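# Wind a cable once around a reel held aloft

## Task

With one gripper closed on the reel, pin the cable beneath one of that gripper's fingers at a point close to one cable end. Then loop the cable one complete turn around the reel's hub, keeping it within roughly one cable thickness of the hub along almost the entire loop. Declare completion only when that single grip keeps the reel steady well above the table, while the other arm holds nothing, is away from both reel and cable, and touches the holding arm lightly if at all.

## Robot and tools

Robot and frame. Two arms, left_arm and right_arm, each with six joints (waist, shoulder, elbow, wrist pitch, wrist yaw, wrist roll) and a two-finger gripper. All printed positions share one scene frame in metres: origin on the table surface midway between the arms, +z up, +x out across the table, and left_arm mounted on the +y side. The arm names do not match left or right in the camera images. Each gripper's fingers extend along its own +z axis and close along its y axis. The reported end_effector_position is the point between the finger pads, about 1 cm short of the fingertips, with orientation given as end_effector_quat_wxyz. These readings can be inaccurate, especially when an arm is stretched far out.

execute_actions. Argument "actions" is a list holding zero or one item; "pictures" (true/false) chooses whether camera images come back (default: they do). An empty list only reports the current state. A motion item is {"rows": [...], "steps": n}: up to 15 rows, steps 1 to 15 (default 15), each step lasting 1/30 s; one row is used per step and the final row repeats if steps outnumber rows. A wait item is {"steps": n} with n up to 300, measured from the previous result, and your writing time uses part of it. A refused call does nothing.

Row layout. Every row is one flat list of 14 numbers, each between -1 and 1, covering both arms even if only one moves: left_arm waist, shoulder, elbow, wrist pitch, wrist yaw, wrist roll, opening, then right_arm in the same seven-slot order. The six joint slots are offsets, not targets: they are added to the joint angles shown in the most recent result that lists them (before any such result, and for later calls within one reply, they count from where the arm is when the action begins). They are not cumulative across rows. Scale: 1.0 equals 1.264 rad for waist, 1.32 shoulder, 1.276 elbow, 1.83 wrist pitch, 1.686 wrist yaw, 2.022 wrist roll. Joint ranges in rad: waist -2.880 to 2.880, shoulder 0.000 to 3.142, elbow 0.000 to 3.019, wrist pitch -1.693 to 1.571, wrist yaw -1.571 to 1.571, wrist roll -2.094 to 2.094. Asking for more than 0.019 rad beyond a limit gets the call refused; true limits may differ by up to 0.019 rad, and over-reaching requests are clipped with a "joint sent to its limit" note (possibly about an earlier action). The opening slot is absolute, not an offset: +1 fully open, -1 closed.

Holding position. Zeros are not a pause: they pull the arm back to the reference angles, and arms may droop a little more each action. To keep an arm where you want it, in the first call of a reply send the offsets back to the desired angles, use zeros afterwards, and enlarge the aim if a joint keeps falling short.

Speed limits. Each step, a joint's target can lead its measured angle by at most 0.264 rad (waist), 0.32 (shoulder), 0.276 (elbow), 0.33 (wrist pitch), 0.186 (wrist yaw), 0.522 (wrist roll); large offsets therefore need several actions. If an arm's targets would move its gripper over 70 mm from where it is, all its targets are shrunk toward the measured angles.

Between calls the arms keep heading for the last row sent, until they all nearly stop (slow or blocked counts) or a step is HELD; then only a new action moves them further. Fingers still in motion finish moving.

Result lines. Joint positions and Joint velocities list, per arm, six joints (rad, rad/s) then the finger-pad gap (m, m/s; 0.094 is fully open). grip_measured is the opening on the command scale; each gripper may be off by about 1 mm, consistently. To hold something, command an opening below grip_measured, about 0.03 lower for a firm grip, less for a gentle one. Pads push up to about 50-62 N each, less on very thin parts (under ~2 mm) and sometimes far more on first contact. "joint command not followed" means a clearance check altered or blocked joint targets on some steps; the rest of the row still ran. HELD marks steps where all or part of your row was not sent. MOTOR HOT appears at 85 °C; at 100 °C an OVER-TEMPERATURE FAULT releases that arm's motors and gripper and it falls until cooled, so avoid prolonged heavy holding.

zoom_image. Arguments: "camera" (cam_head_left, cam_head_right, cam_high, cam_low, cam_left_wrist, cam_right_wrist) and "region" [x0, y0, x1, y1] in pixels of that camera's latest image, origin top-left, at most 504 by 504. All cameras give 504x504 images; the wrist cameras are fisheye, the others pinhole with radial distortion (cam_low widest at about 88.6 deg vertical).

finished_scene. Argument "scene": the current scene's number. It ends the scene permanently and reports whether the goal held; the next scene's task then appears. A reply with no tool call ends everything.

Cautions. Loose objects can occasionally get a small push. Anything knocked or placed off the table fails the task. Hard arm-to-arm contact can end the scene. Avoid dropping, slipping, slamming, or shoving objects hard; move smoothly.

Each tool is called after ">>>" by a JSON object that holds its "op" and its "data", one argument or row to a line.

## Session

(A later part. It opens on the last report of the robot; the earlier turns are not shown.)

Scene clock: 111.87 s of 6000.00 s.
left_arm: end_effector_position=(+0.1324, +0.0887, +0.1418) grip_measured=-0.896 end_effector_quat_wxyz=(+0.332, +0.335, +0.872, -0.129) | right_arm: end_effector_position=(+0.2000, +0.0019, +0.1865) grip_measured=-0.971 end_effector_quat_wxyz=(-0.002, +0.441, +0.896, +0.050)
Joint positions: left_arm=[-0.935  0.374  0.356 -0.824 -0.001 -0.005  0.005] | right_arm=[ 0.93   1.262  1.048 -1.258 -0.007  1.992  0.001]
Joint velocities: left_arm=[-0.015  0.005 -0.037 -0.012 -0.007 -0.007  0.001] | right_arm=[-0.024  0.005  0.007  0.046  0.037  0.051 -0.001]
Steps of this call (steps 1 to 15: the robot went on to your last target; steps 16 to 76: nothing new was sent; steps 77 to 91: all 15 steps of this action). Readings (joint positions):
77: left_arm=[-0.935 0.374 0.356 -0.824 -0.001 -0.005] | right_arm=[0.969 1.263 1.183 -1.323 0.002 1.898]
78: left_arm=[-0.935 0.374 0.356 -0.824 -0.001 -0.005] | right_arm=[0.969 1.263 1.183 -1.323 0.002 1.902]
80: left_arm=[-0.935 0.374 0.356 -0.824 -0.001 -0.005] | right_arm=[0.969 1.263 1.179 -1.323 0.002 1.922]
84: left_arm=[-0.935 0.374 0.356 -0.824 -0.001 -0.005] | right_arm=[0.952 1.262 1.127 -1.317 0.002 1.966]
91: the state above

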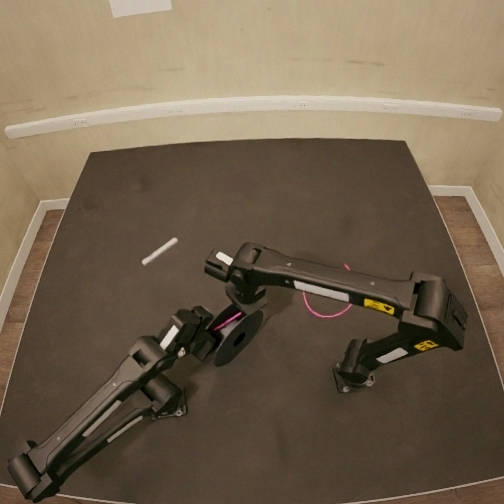

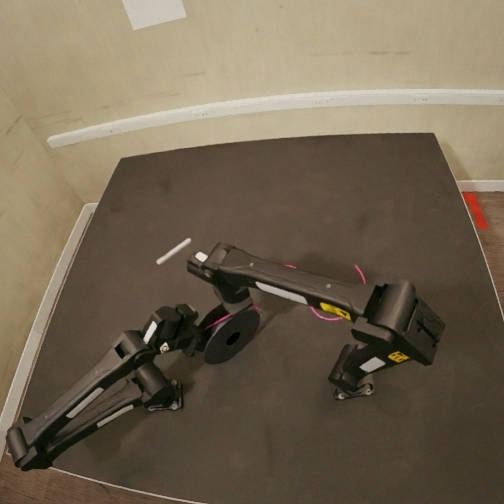

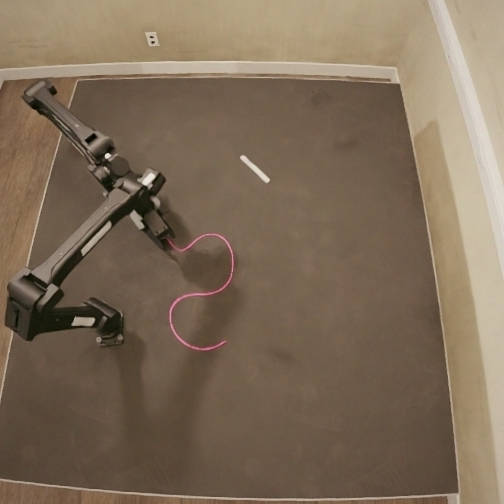

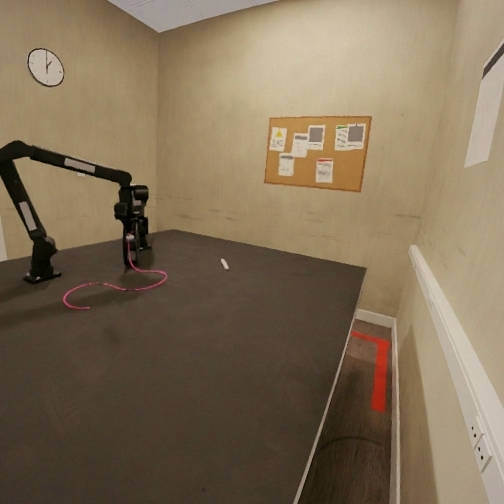

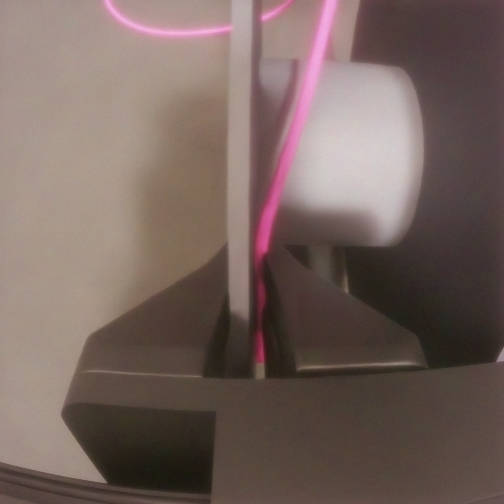

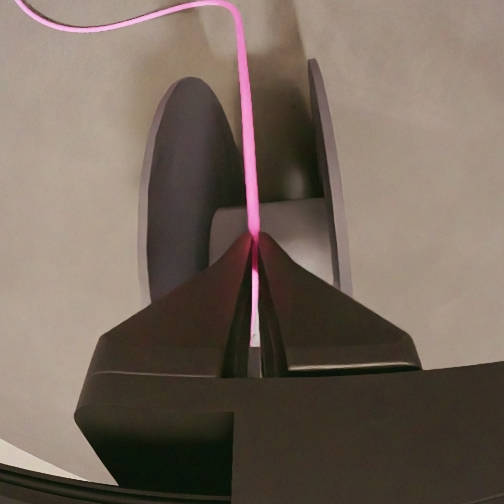

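>>> {"op": "execute_actions", "data": {
  "actions": [
    {"rows": [[0,0,0,0,0,0,-0.93,0.004,0,0.01,0,0,0,-0.92],[0,0,0,0,0,0,-0.93,0.004,0,0.025,0,0,0,-0.85],[0,0,0,0,0,0,-0.93,0.004,0,0.04,0,0,0,-0.8],[0,0,0,0,0,0,-0.93,0.002,0,0.052,-0.008,0,0,-0.8],[0,0,0,0,0,0,-0.93,0,0,0.066,-0.017,0,0,-0.8],[0,0,0,0,0,0,-0.93,-0.006,0,0.082,-0.028,0,0,-0.8],[0,0,0,0,0,0,-0.93,-0.018,0,0.097,-0.039,0,0,-0.8],[0,0,0,0,0,0,-0.93,-0.036,0,0.109,-0.048,0,-0.01,-0.8],[0,0,0,0,0,0,-0.93,-0.060,0,0.117,-0.054,0,-0.03,-0.8],[0,0,0,0,0,0,-0.93,-0.090,0,0.12,-0.056,0,-0.06,-0.8],[0,0,0,0,0,0,-0.93,-0.125,0,0.12,-0.056,0,-0.10,-0.8],[0,0,0,0,0,0,-0.93,-0.165,0,0.12,-0.056,0,-0.15,-0.8],[0,0,0,0,0,0,-0.93,-0.205,0,0.12,-0.056,0,-0.20,-0.8],[0,0,0,0,0,0,-0.93,-0.240,0,0.12,-0.056,0,-0.25,-0.8],[0,0,0,0,0,0,-0.93,-0.265,0,0.12,-0.056,0,-0.30,-0.8]], "steps": 15}
  ]
}}

Scene clock: 117.63 s of 6000.00 s.
left_arm: end_effector_position=(+0.1324, +0.0887, +0.1418) grip_measured=-0.896 end_effector_quat_wxyz=(+0.332, +0.335, +0.872, -0.129) | right_arm: end_effector_position=(+0.2823, -0.0377, +0.2322) grip_measured=-0.802 end_effector_quat_wxyz=(+0.015, +0.419, +0.906, +0.065)
Joint positions: left_arm=[-0.935  0.374  0.356 -0.824 -0.001 -0.005  0.005] | right_arm=[ 0.689  1.262  1.167 -1.344 -0.009  1.703  0.009]
Joint velocities: left_arm=[ 0.005 -0.005 -0.022  0.012  0.037 -0.11   0.   ] | right_arm=[-1.597 -0.015 -0.022 -0.007  0.022 -2.073  0.002]
Steps of this call (steps 1 to 15: the robot went on to your last target; steps 16 to 158: nothing new was sent; steps 159 to 173: all 15 steps of this action). Readings (joint positions):
159: left_arm=[-0.935 0.374 0.356 -0.824 -0.001 -0.005] | right_arm=[0.930 1.262 1.048 -1.257 -0.007 1.999]
160: left_arm=[-0.935 0.374 0.356 -0.824 -0.001 -0.005] | right_arm=[0.930 1.262 1.048 -1.257 -0.007 1.999]
162: left_arm=[-0.935 0.374 0.356 -0.824 -0.001 -0.005] | right_arm=[0.930 1.262 1.050 -1.258 -0.007 1.999]
166: left_arm=[-0.935 0.374 0.356 -0.824 -0.001 -0.005] | right_arm=[0.925 1.262 1.089 -1.307 -0.007 1.997]
173: the state above

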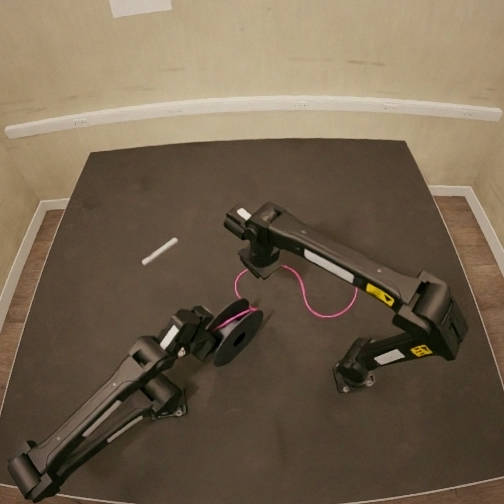

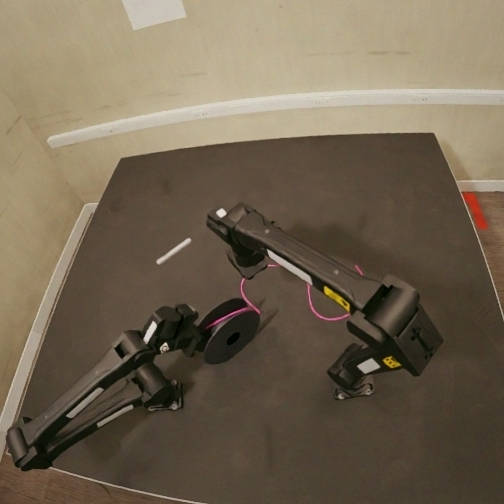

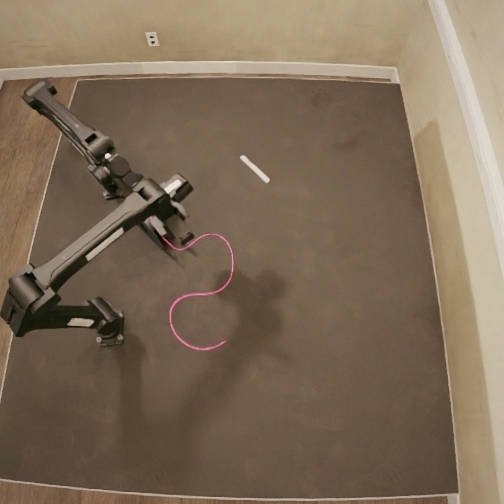

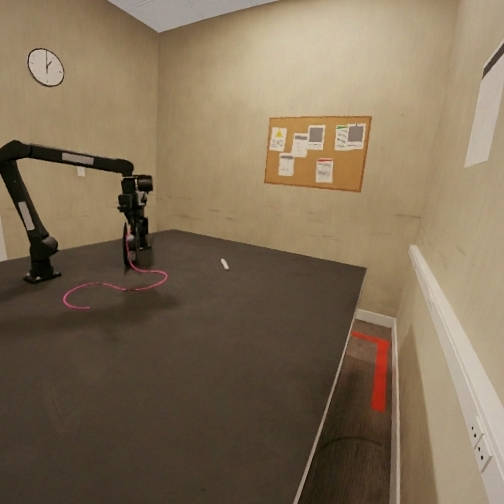

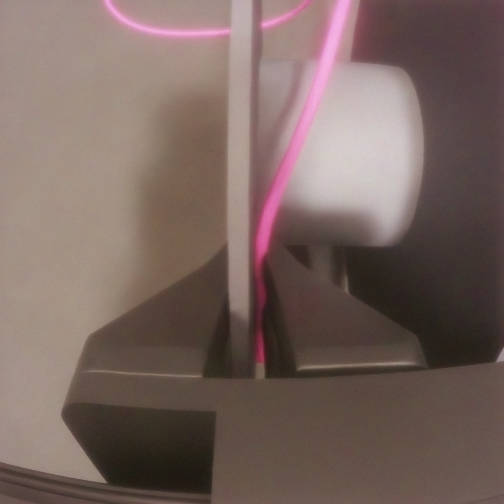

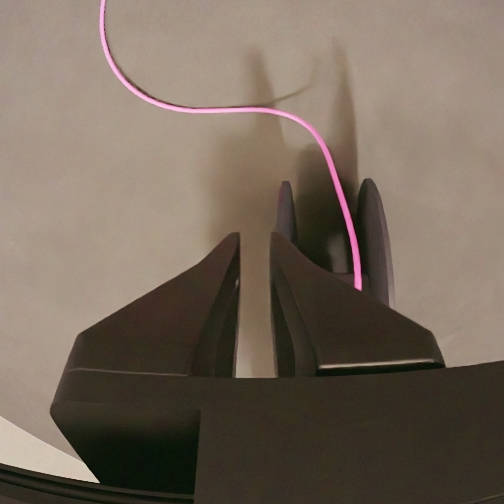

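>>> {"op": "execute_actions", "data": {
  "actions": []
}}

Scene clock: 119.00 s of 6000.00 s.
left_arm: end_effector_position=(+0.1324, +0.0887, +0.1418) grip_measured=-0.896 end_effector_quat_wxyz=(+0.332, +0.335, +0.872, -0.129) | right_arm: end_effector_position=(+0.3087, -0.0662, +0.2320) grip_measured=-0.802 end_effector_quat_wxyz=(+0.028, +0.325, +0.944, +0.056)
Joint positions: left_arm=[-0.935  0.374  0.356 -0.824 -0.001 -0.005  0.005] | right_arm=[ 0.59   1.262  1.167 -1.35  -0.004  1.4    0.009]
Joint velocities: left_arm=[ 0.005 -0.015 -0.032 -0.007  0.066 -0.081 -0.001] | right_arm=[-0.015 -0.015  0.002  0.007  0.022 -0.022  0.   ]
Steps of this call (steps 1 to 41: the robot went on to your last target). Readings (joint positions):
1: left_arm=[-0.935 0.374 0.356 -0.824 -0.001 -0.005] | right_arm=[0.639 1.262 1.167 -1.345 -0.008 1.642]
2: left_arm=[-0.935 0.374 0.356 -0.824 -0.001 -0.005] | right_arm=[0.599 1.262 1.167 -1.346 -0.005 1.593]
4: left_arm=[-0.935 0.374 0.356 -0.824 -0.001 -0.005] | right_arm=[0.561 1.262 1.167 -1.349 -0.003 1.524]
8: left_arm=[-0.935 0.374 0.356 -0.824 -0.001 -0.005] | right_arm=[0.576 1.262 1.167 -1.350 -0.003 1.450]
41: the state above

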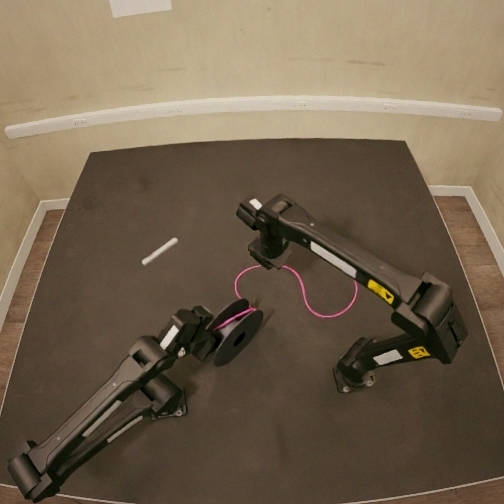

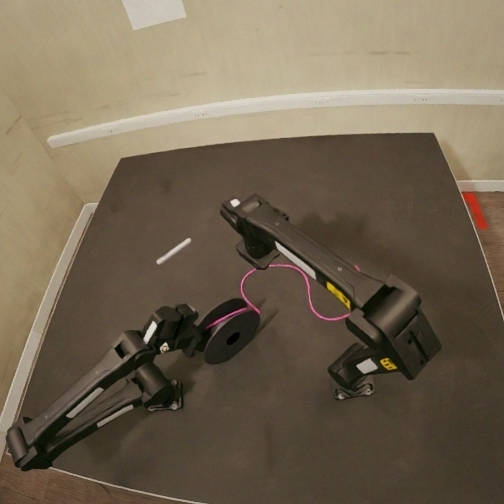

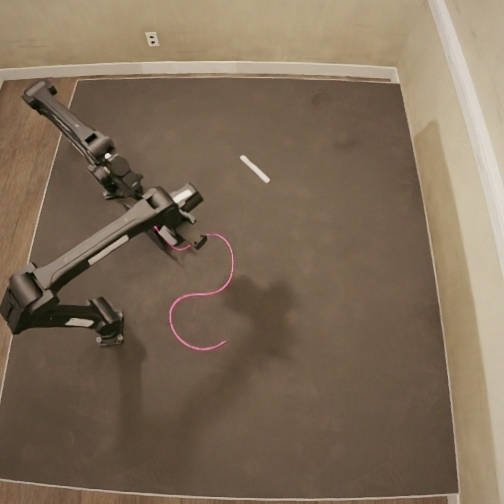

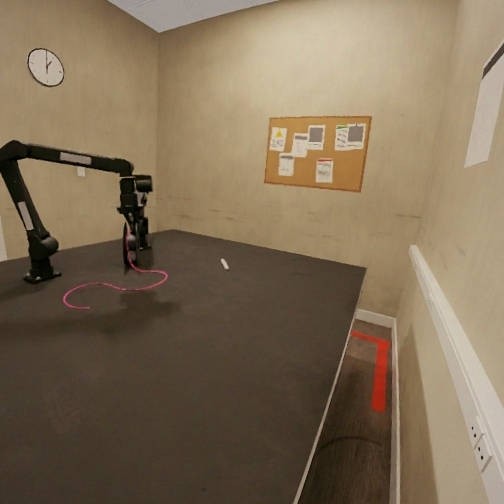

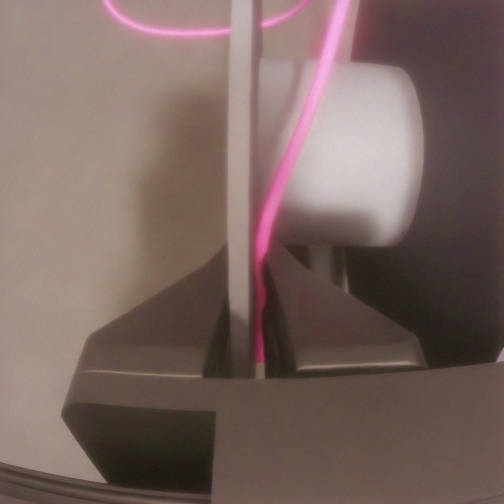

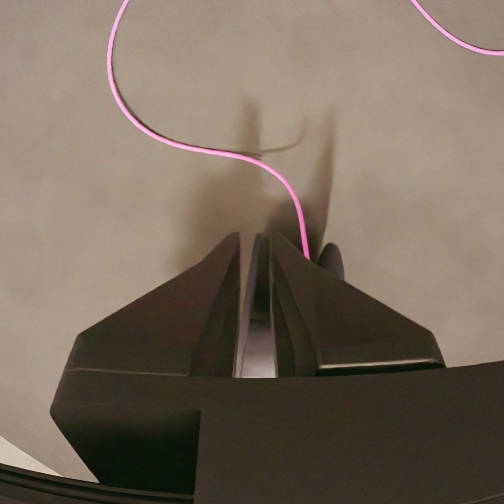

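>>> {"op": "execute_actions", "data": {
  "actions": [
    {"rows":[[0,0.001,0.010,0,0,0,-0.93,-0.003,0.001,0,0.002,-0.001,-0.001,-0.7],[0.002,0.004,0.022,-0.001,0,0,-0.93,-0.013,0.003,-0.001,0.007,-0.003,-0.005,-0.6],[0.004,0.009,0.037,-0.002,0,0,-0.93,-0.029,0.006,-0.002,0.015,-0.007,-0.012,-0.5],[0.007,0.016,0.055,-0.004,0,0,-0.93,-0.052,0.011,-0.004,0.026,-0.012,-0.021,-0.4],[0.011,0.024,0.076,-0.007,0,0,-0.93,-0.080,0.017,-0.007,0.041,-0.019,-0.033,-0.3],[0.016,0.035,0.091,-0.010,0,0,-0.93,-0.112,0.024,-0.010,0.058,-0.027,-0.047,-0.2],[0.021,0.047,0.109,-0.013,0,0,-0.93,-0.149,0.033,-0.013,0.079,-0.037,-0.064,-0.1],[0.028,0.061,0.129,-0.017,0,0,-0.93,-0.188,0.042,-0.017,0.103,-0.048,-0.083,0],[0.035,0.077,0.152,-0.021,0,0,-0.93,-0.230,0.053,-0.021,0.129,-0.061,-0.104,0],[0.042,0.095,0.178,-0.026,0,0,-0.93,-0.273,0.065,-0.026,0.158,-0.074,-0.127,0],[0.051,0.114,0.205,-0.032,0,0,-0.93,-0.316,0.078,-0.032,0.190,-0.089,-0.153,0],[0.060,0.134,0.235,-0.037,0,0,-0.93,-0.358,0.092,-0.037,0.224,-0.105,-0.180,0],[0.070,0.155,0.266,-0.043,0,0,-0.93,-0.397,0.107,-0.043,0.260,-0.122,-0.209,0],[0.080,0.178,0.299,-0.050,0,0,-0.93,-0.434,0.123,-0.050,0.298,-0.140,-0.240,0],[0.091,0.202,0.334,-0.056,0,0,-0.93,-0.466,0.140,-0.056,0.339,-0.159,-0.272,0]],"steps":15}
  ],
  "pictures": false
}}

>>> {"op": "execute_actions", "data": {
  "actions": [
    {"rows":[[0.038,0.085,0.164,-0.024,0,0,-0.93,-0.117,0.059,-0.024,0.142,-0.067,-0.180,0],[0.050,0.111,0.201,-0.031,0,0,-0.93,-0.140,0.077,-0.031,0.185,-0.087,-0.214,0],[0.062,0.138,0.240,-0.038,0,0,-0.93,-0.156,0.095,-0.038,0.230,-0.108,-0.250,0],[0.074,0.164,0.279,-0.046,0,0,-0.93,-0.166,0.113,-0.046,0.275,-0.129,-0.286,0],[0.086,0.192,0.319,-0.053,0,0,-0.93,-0.169,0.132,-0.053,0.321,-0.150,-0.323,0],[0.099,0.220,0.360,-0.061,0,0,-0.93,-0.169,0.152,-0.061,0.368,-0.173,-0.361,0],[0.111,0.248,0.401,-0.069,0,0,-0.93,-0.169,0.172,-0.069,0.416,-0.195,-0.399,0],[0.124,0.276,0.441,-0.077,0,0,-0.93,-0.169,0.191,-0.077,0.462,-0.217,-0.436,0],[0.136,0.304,0.483,-0.085,0,0,-0.93,-0.169,0.210,-0.085,0.509,-0.239,-0.474,0],[0.149,0.332,0.524,-0.092,0,0,-0.93,-0.169,0.230,-0.092,0.556,-0.261,-0.512,0],[0.162,0.360,0.564,-0.100,0,0,-0.93,-0.169,0.249,-0.100,0.603,-0.283,-0.549,0],[0.174,0.388,0.604,-0.108,0,0,-0.93,-0.169,0.268,-0.108,0.649,-0.304,-0.586,0],[0.185,0.413,0.641,-0.115,0,0,-0.93,-0.169,0.286,-0.115,0.692,-0.324,-0.621,0],[0.197,0.439,0.679,-0.122,0,0,-0.93,-0.169,0.304,-0.122,0.735,-0.345,-0.656,0],[0.208,0.464,0.716,-0.129,0,0,-0.93,-0.169,0.321,-0.129,0.777,-0.364,-0.690,0]],"steps":15}
  ],
  "pictures": false
}}

>>> {"op": "execute_actions", "data": {
  "actions": [
    {"rows":[[0.038,0.084,0.162,-0.023,0,0,-0.93,0,0.054,-0.021,0.141,-0.066,-0.200,0],[0.048,0.107,0.195,-0.030,0,0,-0.93,0,0.069,-0.026,0.179,-0.084,-0.231,0],[0.058,0.129,0.227,-0.036,0,0,-0.93,0,0.083,-0.032,0.215,-0.101,-0.260,0],[0.067,0.149,0.257,-0.041,0,0,-0.93,0,0.096,-0.037,0.249,-0.117,-0.287,0],[0.075,0.167,0.284,-0.047,0,0,-0.93,0,0.108,-0.041,0.280,-0.131,-0.312,0],[0.083,0.185,0.310,-0.052,0,0,-0.93,0,0.119,-0.046,0.310,-0.145,-0.336,0],[0.090,0.201,0.332,-0.056,0,0,-0.93,0,0.129,-0.050,0.336,-0.157,-0.357,0],[0.097,0.215,0.353,-0.060,0,0,-0.93,0,0.138,-0.053,0.360,-0.169,-0.376,0],[0.102,0.227,0.371,-0.063,0,0,-0.93,0,0.146,-0.056,0.380,-0.178,-0.393,0],[0.107,0.238,0.386,-0.066,0,0,-0.93,0,0.153,-0.059,0.398,-0.187,-0.407,0],[0.111,0.247,0.399,-0.069,0,0,-0.93,0,0.159,-0.061,0.413,-0.194,-0.419,0],[0.114,0.253,0.408,-0.070,0,0,-0.93,0,0.163,-0.063,0.424,-0.199,-0.428,0],[0.116,0.258,0.415,-0.072,0,0,-0.93,0,0.166,-0.064,0.432,-0.203,-0.434,0],[0.117,0.261,0.420,-0.073,0,0,-0.93,0,0.168,-0.065,0.437,-0.205,-0.438,0],[0.118,0.262,0.421,-0.073,0,0,-0.93,0,0.168,-0.065,0.439,-0.206,-0.440,0]],"steps":15}
  ],
  "pictures": false
}}

>>> {"op": "execute_actions", "data": {
  "actions": [
    {"steps":20}
  ]
}}

Scene clock: 126.23 s of 6000.00 s.
left_arm: end_effector_position=(+0.1688, +0.0808, +0.1938) grip_measured=-0.896 end_effector_quat_wxyz=(+0.304, +0.309, +0.895, -0.106) | right_arm: end_effector_position=(+0.4806, -0.1561, +0.2124) grip_measured=-0.001 end_effector_quat_wxyz=(+0.091, +0.377, +0.895, +0.221)
Joint positions: left_arm=[-0.866  0.574  0.562 -0.903 -0.001 -0.005  0.005] | right_arm=[ 0.127  1.362  1.143 -0.922 -0.227  1.119  0.047]
Joint velocities: left_arm=[ 0.278  0.659  0.862 -0.232  0.066  0.037 -0.   ] | right_arm=[-1.363  0.513 -0.203  1.687 -0.696 -1.165  0.   ]
Steps of this call (steps 1 to 15: the robot went on to your last target; steps 16 to 200: nothing new was sent; then 0.07 s passed at rest; steps 201 to 215: all 15 steps of this action). Readings (joint positions):
201: left_arm=[-0.935 0.374 0.356 -0.824 -0.001 -0.005] | right_arm=[0.590 1.262 1.167 -1.350 -0.004 1.400]
202: left_arm=[-0.935 0.374 0.356 -0.824 -0.001 -0.005] | right_arm=[0.590 1.262 1.167 -1.350 -0.006 1.400]
204: left_arm=[-0.935 0.375 0.357 -0.824 -0.001 -0.005] | right_arm=[0.580 1.262 1.167 -1.339 -0.018 1.393]
208: left_arm=[-0.926 0.418 0.390 -0.849 -0.001 -0.005] | right_arm=[0.471 1.270 1.167 -1.243 -0.074 1.335]
215: the state above

Scene clock: 126.73 s of 6000.00 s.
left_arm: end_effector_position=(+0.3273, +0.0624, +0.3177) grip_measured=-0.896 end_effector_quat_wxyz=(+0.264, +0.220, +0.937, -0.063) | right_arm: end_effector_position=(+0.6321, -0.1672, +0.1695) grip_measured=-0.001 end_effector_quat_wxyz=(+0.497, -0.225, +0.761, +0.351)
Joint positions: left_arm=[-0.663  1.092  1.169 -1.099 -0.001 -0.005  0.005] | right_arm=[-0.094  1.728  1.009  0.334 -0.812  0.039  0.047]
Joint velocities: left_arm=[ 0.454  1.099  1.331 -0.379 -0.007 -0.007 -0.001] | right_arm=[ 0.103  0.708 -0.276  2.269 -0.842 -2.059  0.   ]
Steps of this call (steps 1 to 15: all 15 steps of this action). Readings (joint positions):
1: left_arm=[-0.856 0.600 0.595 -0.916 -0.001 -0.005] | right_arm=[0.079 1.381 1.136 -0.853 -0.281 1.061]
2: left_arm=[-0.845 0.631 0.631 -0.930 -0.001 -0.005] | right_arm=[0.033 1.402 1.129 -0.771 -0.331 0.995]
4: left_arm=[-0.821 0.700 0.706 -0.955 -0.001 -0.005] | right_arm=[-0.047 1.449 1.116 -0.596 -0.411 0.853]
8: left_arm=[-0.771 0.837 0.862 -1.003 -0.001 -0.005] | right_arm=[-0.121 1.549 1.084 -0.249 -0.555 0.560]
15: the state above

Scene clock: 127.23 s of 6000.00 s.
left_arm: end_effector_position=(+0.4681, +0.0785, +0.3670) grip_measured=-0.896 end_effector_quat_wxyz=(+0.254, +0.153, +0.954, -0.041) | right_arm: end_effector_position=(+0.5862, -0.1360, +0.1587) grip_measured=-0.001 end_effector_quat_wxyz=(+0.711, -0.592, +0.357, +0.131)
Joint positions: left_arm=[-0.519  1.447  1.62  -1.224 -0.001 -0.005  0.005] | right_arm=[-0.092  1.925  0.937  1.1   -1.154 -0.745  0.047]
Joint velocities: left_arm=[ 0.063  0.103  0.168 -0.071  0.081 -0.007 -0.001] | right_arm=[ 0.005  0.112 -0.056  0.335 -0.095 -0.593  0.   ]
Steps of this call (steps 1 to 15: all 15 steps of this action). Readings (joint positions):
1: left_arm=[-0.648 1.130 1.217 -1.113 -0.001 -0.005] | right_arm=[-0.093 1.753 1.000 0.415 -0.870 -0.036]
2: left_arm=[-0.633 1.169 1.266 -1.128 -0.001 -0.005] | right_arm=[-0.092 1.776 0.993 0.494 -0.918 -0.110]
4: left_arm=[-0.607 1.244 1.361 -1.151 -0.001 -0.005] | right_arm=[-0.092 1.815 0.981 0.640 -0.983 -0.248]
8: left_arm=[-0.564 1.357 1.506 -1.185 -0.001 -0.005] | right_arm=[-0.092 1.870 0.961 0.880 -1.077 -0.486]
15: the state above

Scene clock: 127.90 s of 6000.00 s.
left_arm: end_effector_position=(+0.4686, +0.0798, +0.3677) grip_measured=-0.896 end_effector_quat_wxyz=(+0.251, +0.152, +0.955, -0.041) | right_arm: end_effector_position=(+0.5849, -0.1359, +0.1584) grip_measured=-0.001 end_effector_quat_wxyz=(+0.719, -0.608, +0.323, +0.095)
Joint positions: left_arm=[-0.516  1.45   1.627 -1.232 -0.001 -0.005  0.005] | right_arm=[-0.092  1.93   0.934  1.122 -1.156 -0.835  0.047]
Joint velocities: left_arm=[ 0.005 -0.005 -0.007  0.007 -0.022 -0.051  0.   ] | right_arm=[-0.024  0.005 -0.017  0.012 -0.051 -0.007 -0.001]
Steps of this call (steps 1 to 20: the robot went on to your last target). Readings (joint positions):
1: left_arm=[-0.517 1.450 1.624 -1.226 -0.001 -0.005] | right_arm=[-0.092 1.928 0.935 1.109 -1.156 -0.763]
2: left_arm=[-0.516 1.450 1.625 -1.227 -0.001 -0.005] | right_arm=[-0.092 1.930 0.934 1.113 -1.156 -0.778]
4: left_arm=[-0.516 1.450 1.626 -1.230 -0.001 -0.005] | right_arm=[-0.092 1.930 0.934 1.118 -1.156 -0.799]
8: left_arm=[-0.516 1.450 1.627 -1.232 -0.001 -0.005] | right_arm=[-0.092 1.930 0.934 1.122 -1.156 -0.821]
20: the state above

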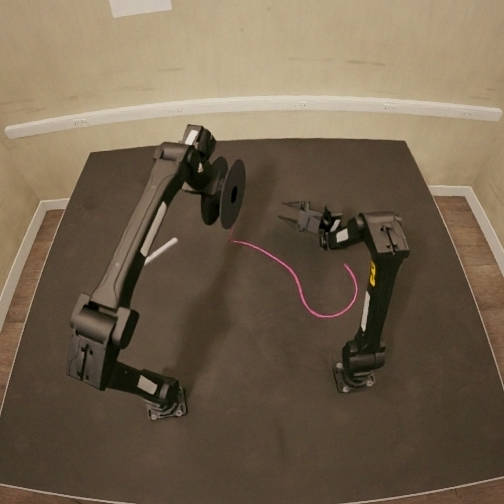

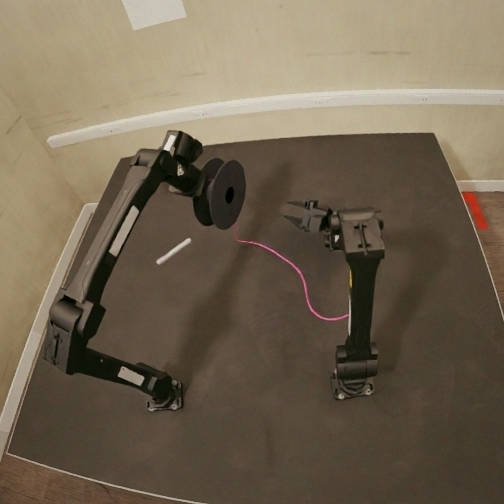

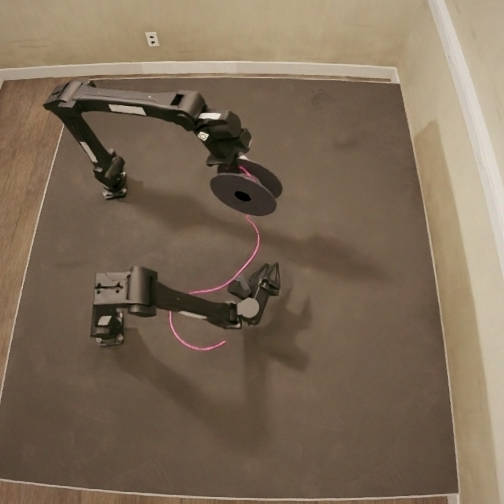

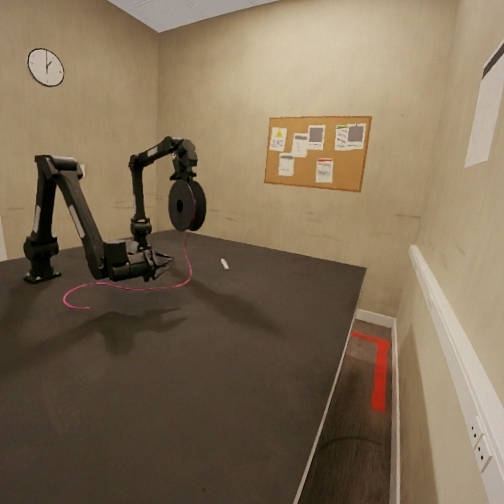

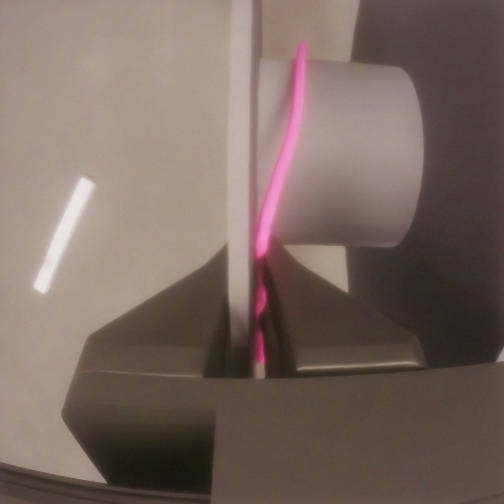

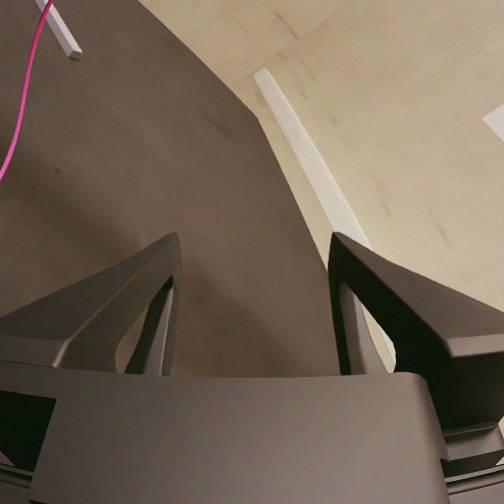

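>>> {"op": "execute_actions", "data": {
  "actions": [
    {"rows":[[0.001,-0.002,0.05,0,0,0,-0.93,0,0.002,0,0,0.002,0,0],[0.002,-0.004,0.065,0,0,0,-0.93,0,0.005,-0.002,0,0.004,0,0],[0.004,-0.006,0.08,0,0,0,-0.93,0,0.010,-0.005,0,0.007,0,0],[0.006,-0.008,0.095,0,0,0,-0.93,0,0.016,-0.008,0,0.010,0,0],[0.008,-0.008,0.112,0,0,0,-0.93,0,0.023,-0.012,0,0.014,0,0],[0.011,-0.008,0.13,0,0,0,-0.93,0,0.030,-0.016,0,0.018,0,0],[0.014,-0.008,0.148,0,0,0,-0.93,0,0.037,-0.021,0,0.023,0,0],[0.017,-0.008,0.166,0,0,0,-0.93,0,0.044,-0.026,0.002,0.028,0,0],[0.020,-0.008,0.184,0,0,0,-0.93,0,0.050,-0.031,0.004,0.033,0,0],[0.023,-0.008,0.200,0,0,0,-0.93,0,0.055,-0.036,0.006,0.038,0,0],[0.026,-0.008,0.215,0,0,0,-0.93,0,0.059,-0.040,0.008,0.042,0,0],[0.028,-0.008,0.227,0,0,0,-0.93,0,0.062,-0.043,0.008,0.046,0,0],[0.030,-0.008,0.236,0,0,0,-0.93,0,0.064,-0.046,0.008,0.049,0,0],[0.031,-0.008,0.242,0,0,0,-0.93,0,0.065,-0.047,0.008,0.050,0,0],[0.032,-0.008,0.244,0,0,0,-0.93,0,0.065,-0.048,0.008,0.051,0,0]],"steps":15}
  ],
  "pictures": false
}}

>>> {"op": "execute_actions", "data": {
  "actions": [
    {"steps":25}
  ]
}}

Scene clock: 130.40 s of 6000.00 s.
left_arm: end_effector_position=(+0.4923, +0.0835, +0.4610) grip_measured=-0.896 end_effector_quat_wxyz=(+0.337, +0.138, +0.930, -0.051) | right_arm: end_effector_position=(+0.5819, -0.1422, +0.1084) grip_measured=-0.001 end_effector_quat_wxyz=(+0.703, -0.589, +0.387, +0.099)
Joint positions: left_arm=[-0.497  1.461  1.823 -1.239 -0.001 -0.005  0.005] | right_arm=[-0.092  1.993  0.885  1.123 -1.076 -0.836  0.047]
Joint velocities: left_arm=[ 0.122 -0.015  0.549 -0.007 -0.007  0.022 -0.   ] | right_arm=[-0.005  0.21  -0.134  0.007  0.066 -0.007  0.   ]
Steps of this call (steps 1 to 15: the robot went on to your last target; steps 16 to 60: nothing new was sent; steps 61 to 75: all 15 steps of this action). Readings (joint positions):
61: left_arm=[-0.516 1.450 1.627 -1.232 -0.001 -0.005] | right_arm=[-0.092 1.930 0.934 1.122 -1.156 -0.836]
62: left_arm=[-0.516 1.450 1.627 -1.232 -0.001 -0.005] | right_arm=[-0.092 1.930 0.934 1.122 -1.155 -0.836]
64: left_arm=[-0.516 1.452 1.635 -1.235 -0.001 -0.005] | right_arm=[-0.092 1.930 0.934 1.122 -1.146 -0.836]
68: left_arm=[-0.515 1.460 1.691 -1.239 -0.001 -0.005] | right_arm=[-0.092 1.936 0.928 1.122 -1.118 -0.836]
75: the state above

Scene clock: 131.23 s of 6000.00 s.
left_arm: end_effector_position=(+0.4935, +0.0927, +0.4943) grip_measured=-0.896 end_effector_quat_wxyz=(+0.367, +0.129, +0.920, -0.053) | right_arm: end_effector_position=(+0.5793, -0.1425, +0.1000) grip_measured=-0.001 end_effector_quat_wxyz=(+0.699, -0.588, +0.394, +0.104)
Joint positions: left_arm=[-0.48   1.451  1.878 -1.239 -0.001 -0.005  0.005] | right_arm=[-0.092  2.004  0.877  1.123 -1.073 -0.836  0.047]
Joint velocities: left_arm=[ 0.005 -0.015 -0.002  0.002 -0.037  0.051  0.   ] | right_arm=[ 0.005 -0.005  0.007  0.007 -0.022 -0.007  0.   ]
Steps of this call (steps 1 to 25: the robot went on to your last target). Readings (joint positions):
1: left_arm=[-0.493 1.461 1.841 -1.239 -0.001 -0.005] | right_arm=[-0.092 1.999 0.881 1.123 -1.075 -0.836]
2: left_arm=[-0.489 1.460 1.857 -1.239 -0.001 -0.005] | right_arm=[-0.092 2.002 0.879 1.123 -1.075 -0.836]
4: left_arm=[-0.483 1.457 1.875 -1.239 -0.001 -0.005] | right_arm=[-0.092 2.004 0.877 1.123 -1.074 -0.836]
8: left_arm=[-0.480 1.450 1.878 -1.239 -0.001 -0.005] | right_arm=[-0.092 2.004 0.877 1.123 -1.073 -0.836]
25: the state above

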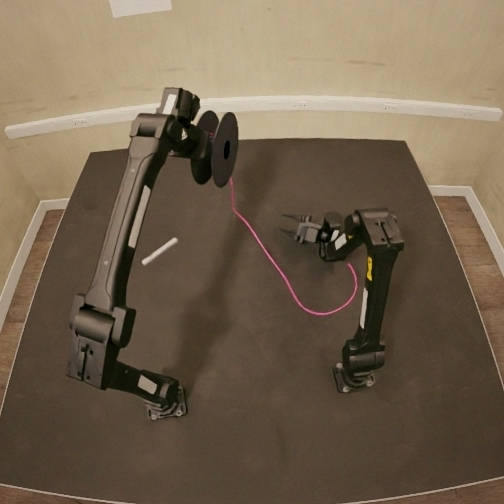

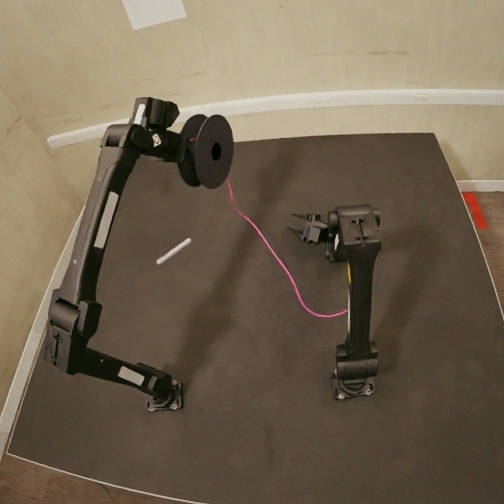

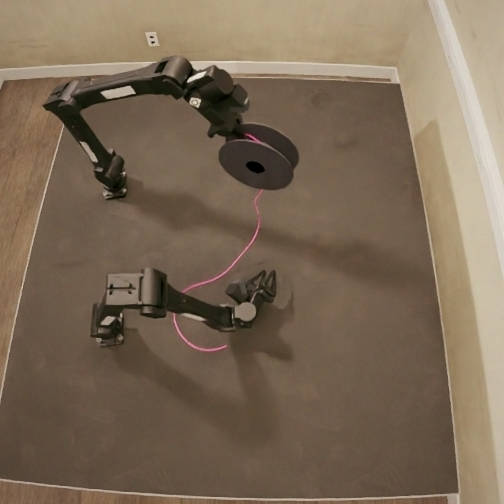

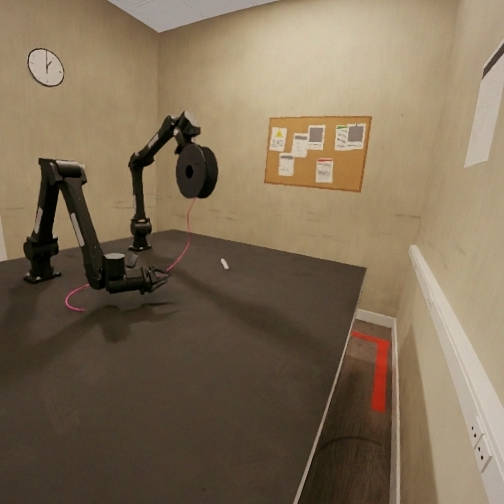

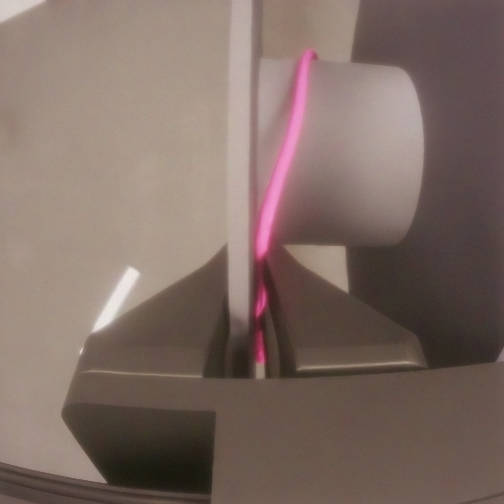

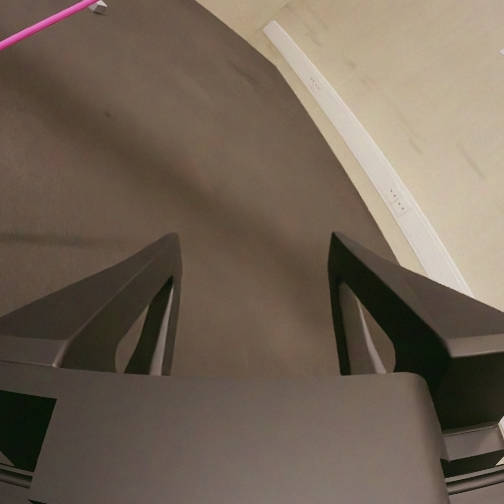

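>>> {"op": "execute_actions", "data": {
  "actions": [
    {"rows":[[0.003,-0.009,0.047,0.004,0,0,-0.93,0.001,-0.004,-0.002,0,-0.001,0.010,0.05],[0.003,-0.009,0.047,0.004,0,0,-0.93,0.002,-0.010,-0.006,0,-0.002,0.035,0.1],[0.003,-0.009,0.047,0.004,0,0,-0.93,0.005,-0.018,-0.013,0.001,-0.005,0.075,0.15],[0.003,-0.009,0.047,0.004,0,0,-0.93,0.009,-0.028,-0.023,0.002,-0.009,0.13,0.2],[0.003,-0.009,0.047,0.004,0,0,-0.93,0.014,-0.040,-0.036,0.003,-0.013,0.19,0.2],[0.003,-0.009,0.047,0.004,0,0,-0.93,0.019,-0.053,-0.049,0.004,-0.018,0.255,0.2],[0.003,-0.009,0.047,0.004,0,0,-0.93,0.025,-0.066,-0.064,0.005,-0.023,0.32,0.2],[0.003,-0.009,0.047,0.004,0,0,-0.93,0.031,-0.080,-0.078,0.007,-0.029,0.38,0.2],[0.003,-0.009,0.047,0.004,0,0,-0.93,0.037,-0.093,-0.093,0.008,-0.034,0.43,0.2],[0.003,-0.009,0.047,0.004,0,0,-0.93,0.042,-0.105,-0.107,0.009,-0.039,0.47,0.2],[0.003,-0.009,0.047,0.004,0,0,-0.93,0.047,-0.115,-0.119,0.010,-0.043,0.50,0.2],[0.003,-0.009,0.047,0.004,0,0,-0.93,0.051,-0.124,-0.129,0.011,-0.047,0.515,0.2],[0.003,-0.009,0.047,0.004,0,0,-0.93,0.054,-0.131,-0.136,0.012,-0.050,0.52,0.2],[0.003,-0.009,0.047,0.004,0,0,-0.93,0.055,-0.135,-0.140,0.012,-0.051,0.52,0.2],[0.003,-0.009,0.047,0.004,0,0,-0.93,0.056,-0.136,-0.142,0.012,-0.052,0.52,0.2]],"steps":15}
  ],
  "pictures": false
}}

>>> {"op": "execute_actions", "data": {
  "actions": [
    {"steps":12}
  ]
}}

Scene clock: 137.63 s of 6000.00 s.
left_arm: end_effector_position=(+0.4935, +0.0927, +0.4943) grip_measured=-0.896 end_effector_quat_wxyz=(+0.367, +0.129, +0.920, -0.053) | right_arm: end_effector_position=(+0.4987, -0.1092, +0.1388) grip_measured=+0.198 end_effector_quat_wxyz=(+0.565, -0.413, +0.571, +0.429)
Joint positions: left_arm=[-0.48   1.451  1.878 -1.239 -0.001 -0.005  0.005] | right_arm=[-0.029  1.827  0.713  1.131 -1.158  0.039  0.056]
Joint velocities: left_arm=[-0.005 -0.005 -0.007 -0.002 -0.051 -0.022 -0.   ] | right_arm=[ 0.171 -0.269 -0.193  0.027 -0.051  1.048 -0.   ]
Steps of this call (steps 1 to 15: the robot went on to your last target; steps 16 to 177: nothing new was sent; steps 178 to 192: all 15 steps of this action). Readings (joint positions):
178: left_arm=[-0.480 1.451 1.878 -1.239 -0.001 -0.005] | right_arm=[-0.092 2.004 0.877 1.123 -1.073 -0.835]
179: left_arm=[-0.480 1.451 1.878 -1.239 -0.001 -0.005] | right_arm=[-0.092 2.004 0.877 1.123 -1.073 -0.826]
181: left_arm=[-0.480 1.451 1.878 -1.239 -0.001 -0.005] | right_arm=[-0.092 1.999 0.873 1.123 -1.079 -0.764]
185: left_arm=[-0.480 1.451 1.878 -1.239 -0.001 -0.005] | right_arm=[-0.084 1.949 0.819 1.123 -1.110 -0.464]
192: the state above

Scene clock: 138.03 s of 6000.00 s.
left_arm: end_effector_position=(+0.4935, +0.0927, +0.4943) grip_measured=-0.896 end_effector_quat_wxyz=(+0.367, +0.129, +0.920, -0.053) | right_arm: end_effector_position=(+0.4948, -0.1062, +0.1419) grip_measured=+0.198 end_effector_quat_wxyz=(+0.530, -0.372, +0.598, +0.472)
Joint positions: left_arm=[-0.48   1.451  1.878 -1.239 -0.001 -0.005  0.005] | right_arm=[-0.022  1.817  0.707  1.133 -1.16   0.19   0.056]
Joint velocities: left_arm=[-0.005 -0.005 -0.012 -0.002  0.007 -0.007 -0.001] | right_arm=[ 0.005 -0.005  0.002 -0.002  0.022  0.125  0.   ]
Steps of this call (steps 1 to 12: the robot went on to your last target). Readings (joint positions):
1: left_arm=[-0.480 1.451 1.878 -1.239 -0.001 -0.005] | right_arm=[-0.024 1.821 0.709 1.132 -1.159 0.071]
2: left_arm=[-0.480 1.451 1.878 -1.239 -0.001 -0.005] | right_arm=[-0.022 1.818 0.707 1.133 -1.160 0.097]
4: left_arm=[-0.480 1.451 1.878 -1.239 -0.001 -0.005] | right_arm=[-0.022 1.817 0.707 1.133 -1.160 0.135]
8: left_arm=[-0.480 1.451 1.878 -1.239 -0.001 -0.005] | right_arm=[-0.022 1.817 0.707 1.133 -1.160 0.174]
12: the state above

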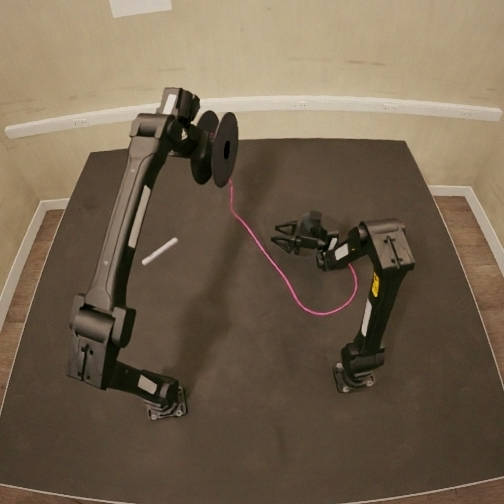

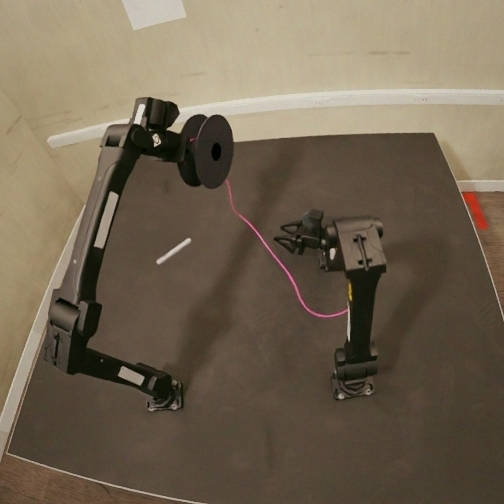

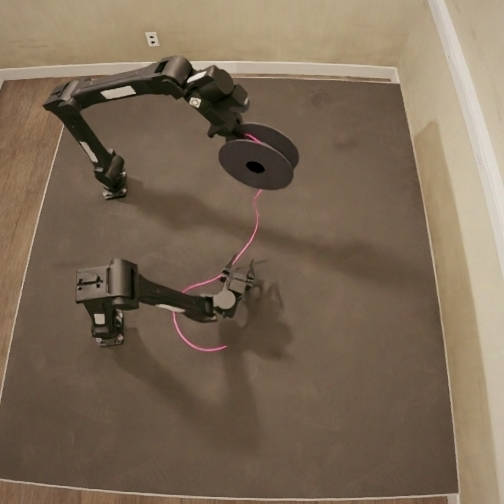

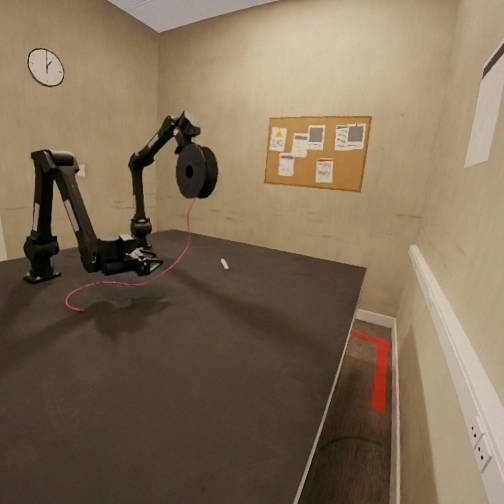

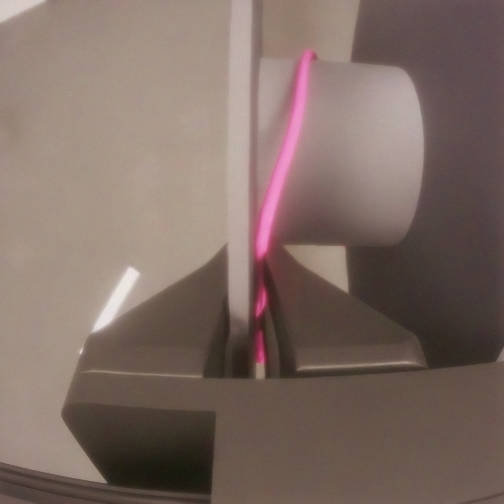

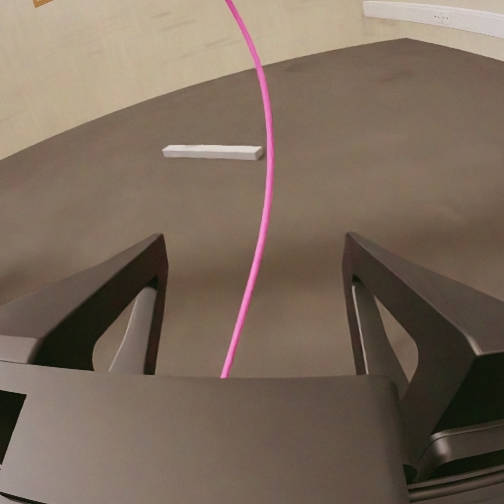

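>>> {"op": "execute_actions", "data": {
  "actions": [
    {"rows":[[0.003,-0.009,0.047,0.004,0,0,-0.93,0.001,0.004,0.012,0,0.001,0.01,0.2],[0.003,-0.009,0.047,0.004,0,0,-0.93,0.006,0.010,0.024,-0.001,0.004,0.01,0.2],[0.003,-0.009,0.047,0.004,0,0,-0.93,0.012,0.017,0.036,-0.002,0.009,0.01,0.2],[0.003,-0.009,0.047,0.004,0,0,-0.93,0.021,0.024,0.047,-0.004,0.016,0.01,0.2],[0.003,-0.009,0.047,0.004,0,0,-0.93,0.032,0.032,0.057,-0.006,0.024,0.01,0.2],[0.003,-0.009,0.047,0.004,0,0,-0.93,0.044,0.041,0.067,-0.008,0.033,0.01,0.2],[0.003,-0.009,0.047,0.004,0,0,-0.93,0.057,0.050,0.077,-0.010,0.043,0.01,0.2],[0.003,-0.009,0.047,0.004,0,0,-0.93,0.071,0.060,0.088,-0.013,0.053,0.01,0.2],[0.003,-0.009,0.047,0.004,0,0,-0.93,0.084,0.069,0.098,-0.015,0.063,0.01,0.2],[0.003,-0.009,0.047,0.004,0,0,-0.93,0.096,0.078,0.108,-0.017,0.072,0.01,0.2],[0.003,-0.009,0.047,0.004,0,0,-0.93,0.107,0.086,0.117,-0.019,0.080,0.01,0.2],[0.003,-0.009,0.047,0.004,0,0,-0.93,0.116,0.092,0.124,-0.021,0.087,0.01,0.2],[0.003,-0.009,0.047,0.004,0,0,-0.93,0.122,0.097,0.130,-0.022,0.092,0.01,0.2],[0.003,-0.009,0.047,0.004,0,0,-0.93,0.127,0.100,0.133,-0.023,0.095,0.01,0.2],[0.003,-0.009,0.047,0.004,0,0,-0.93,0.128,0.101,0.134,-0.023,0.096,0.01,0.2]],"steps":15}
  ],
  "pictures": false
}}

>>> {"op": "execute_actions", "data": {
  "actions": [
    {"steps":6}
  ]
}}

Scene clock: 143.00 s of 6000.00 s.
left_arm: end_effector_position=(+0.4935, +0.0927, +0.4943) grip_measured=-0.896 end_effector_quat_wxyz=(+0.367, +0.129, +0.920, -0.053) | right_arm: end_effector_position=(+0.5279, -0.0292, +0.1304) grip_measured=+0.198 end_effector_quat_wxyz=(+0.531, -0.368, +0.598, +0.475)
Joint positions: left_arm=[-0.48   1.451  1.878 -1.239 -0.001 -0.005  0.005] | right_arm=[ 0.132  1.923  0.846  1.104 -1.004  0.201  0.056]
Joint velocities: left_arm=[ 0.005 -0.024  0.002  0.002  0.037 -0.007  0.   ] | right_arm=[ 0.347  0.19   0.095 -0.042  0.11  -0.051  0.   ]
Steps of this call (steps 1 to 30: the robot went on to your last target; steps 31 to 134: nothing new was sent; steps 135 to 149: all 15 steps of this action). Readings (joint positions):
135: left_arm=[-0.480 1.451 1.878 -1.239 -0.001 -0.005] | right_arm=[-0.022 1.817 0.707 1.133 -1.160 0.201]
136: left_arm=[-0.480 1.451 1.878 -1.239 -0.001 -0.005] | right_arm=[-0.022 1.817 0.707 1.133 -1.158 0.201]
138: left_arm=[-0.480 1.451 1.878 -1.239 -0.001 -0.005] | right_arm=[-0.020 1.818 0.710 1.133 -1.144 0.201]
142: left_arm=[-0.480 1.451 1.878 -1.239 -0.001 -0.005] | right_arm=[0.014 1.844 0.758 1.128 -1.086 0.201]
149: the state above

Scene clock: 143.20 s of 6000.00 s.
left_arm: end_effector_position=(+0.4935, +0.0927, +0.4943) grip_measured=-0.896 end_effector_quat_wxyz=(+0.367, +0.129, +0.920, -0.053) | right_arm: end_effector_position=(+0.5239, -0.0208, +0.1253) grip_measured=+0.198 end_effector_quat_wxyz=(+0.523, -0.371, +0.599, +0.480)
Joint positions: left_arm=[-0.48   1.451  1.878 -1.239 -0.001 -0.005  0.005] | right_arm=[ 0.149  1.933  0.848  1.101 -1.001  0.201  0.056]
Joint velocities: left_arm=[ 0.005 -0.005  0.002 -0.002  0.022 -0.051  0.001] | right_arm=[-0.015 -0.005 -0.012  0.007 -0.037  0.037 -0.   ]
Steps of this call (steps 1 to 6: the robot went on to your last target). Readings (joint positions):
1: left_arm=[-0.480 1.451 1.878 -1.239 -0.001 -0.005] | right_arm=[0.142 1.928 0.848 1.103 -1.002 0.201]
2: left_arm=[-0.480 1.451 1.878 -1.239 -0.001 -0.005] | right_arm=[0.148 1.931 0.848 1.102 -1.002 0.201]
4: left_arm=[-0.480 1.451 1.878 -1.239 -0.001 -0.005] | right_arm=[0.150 1.933 0.848 1.101 -1.002 0.201]
6: the state above

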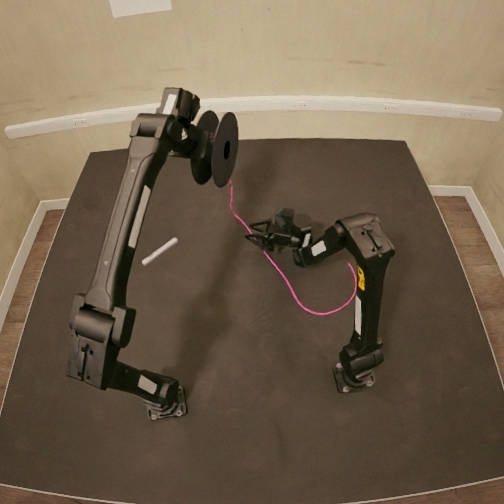

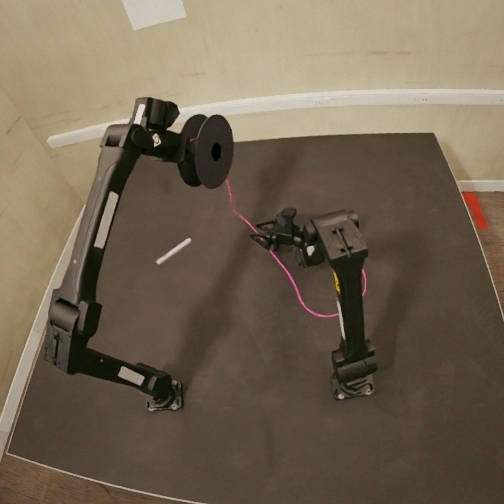

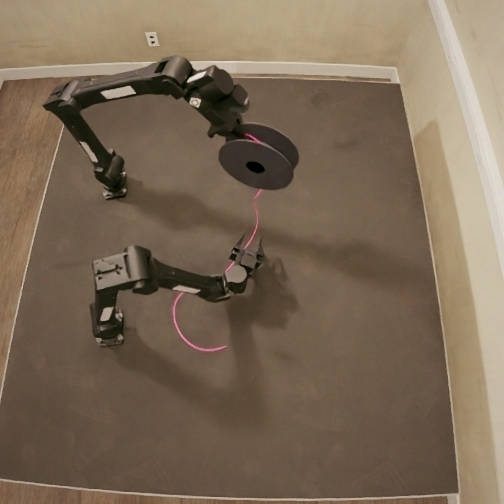

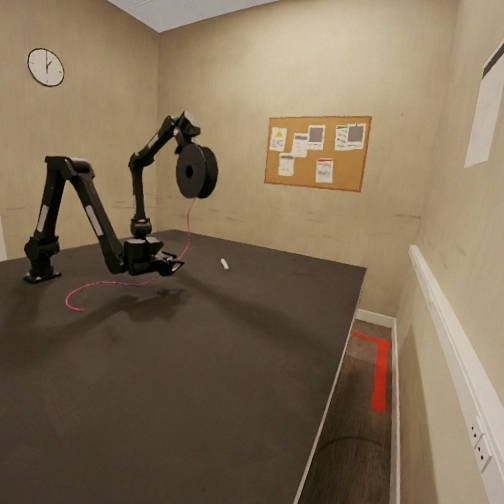

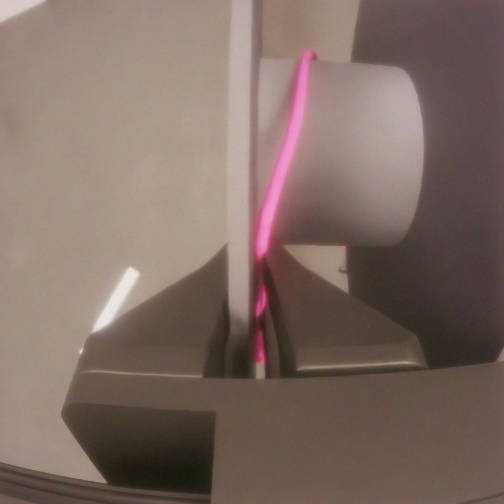

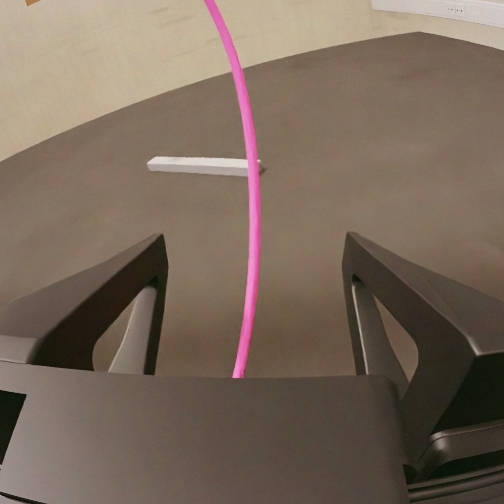

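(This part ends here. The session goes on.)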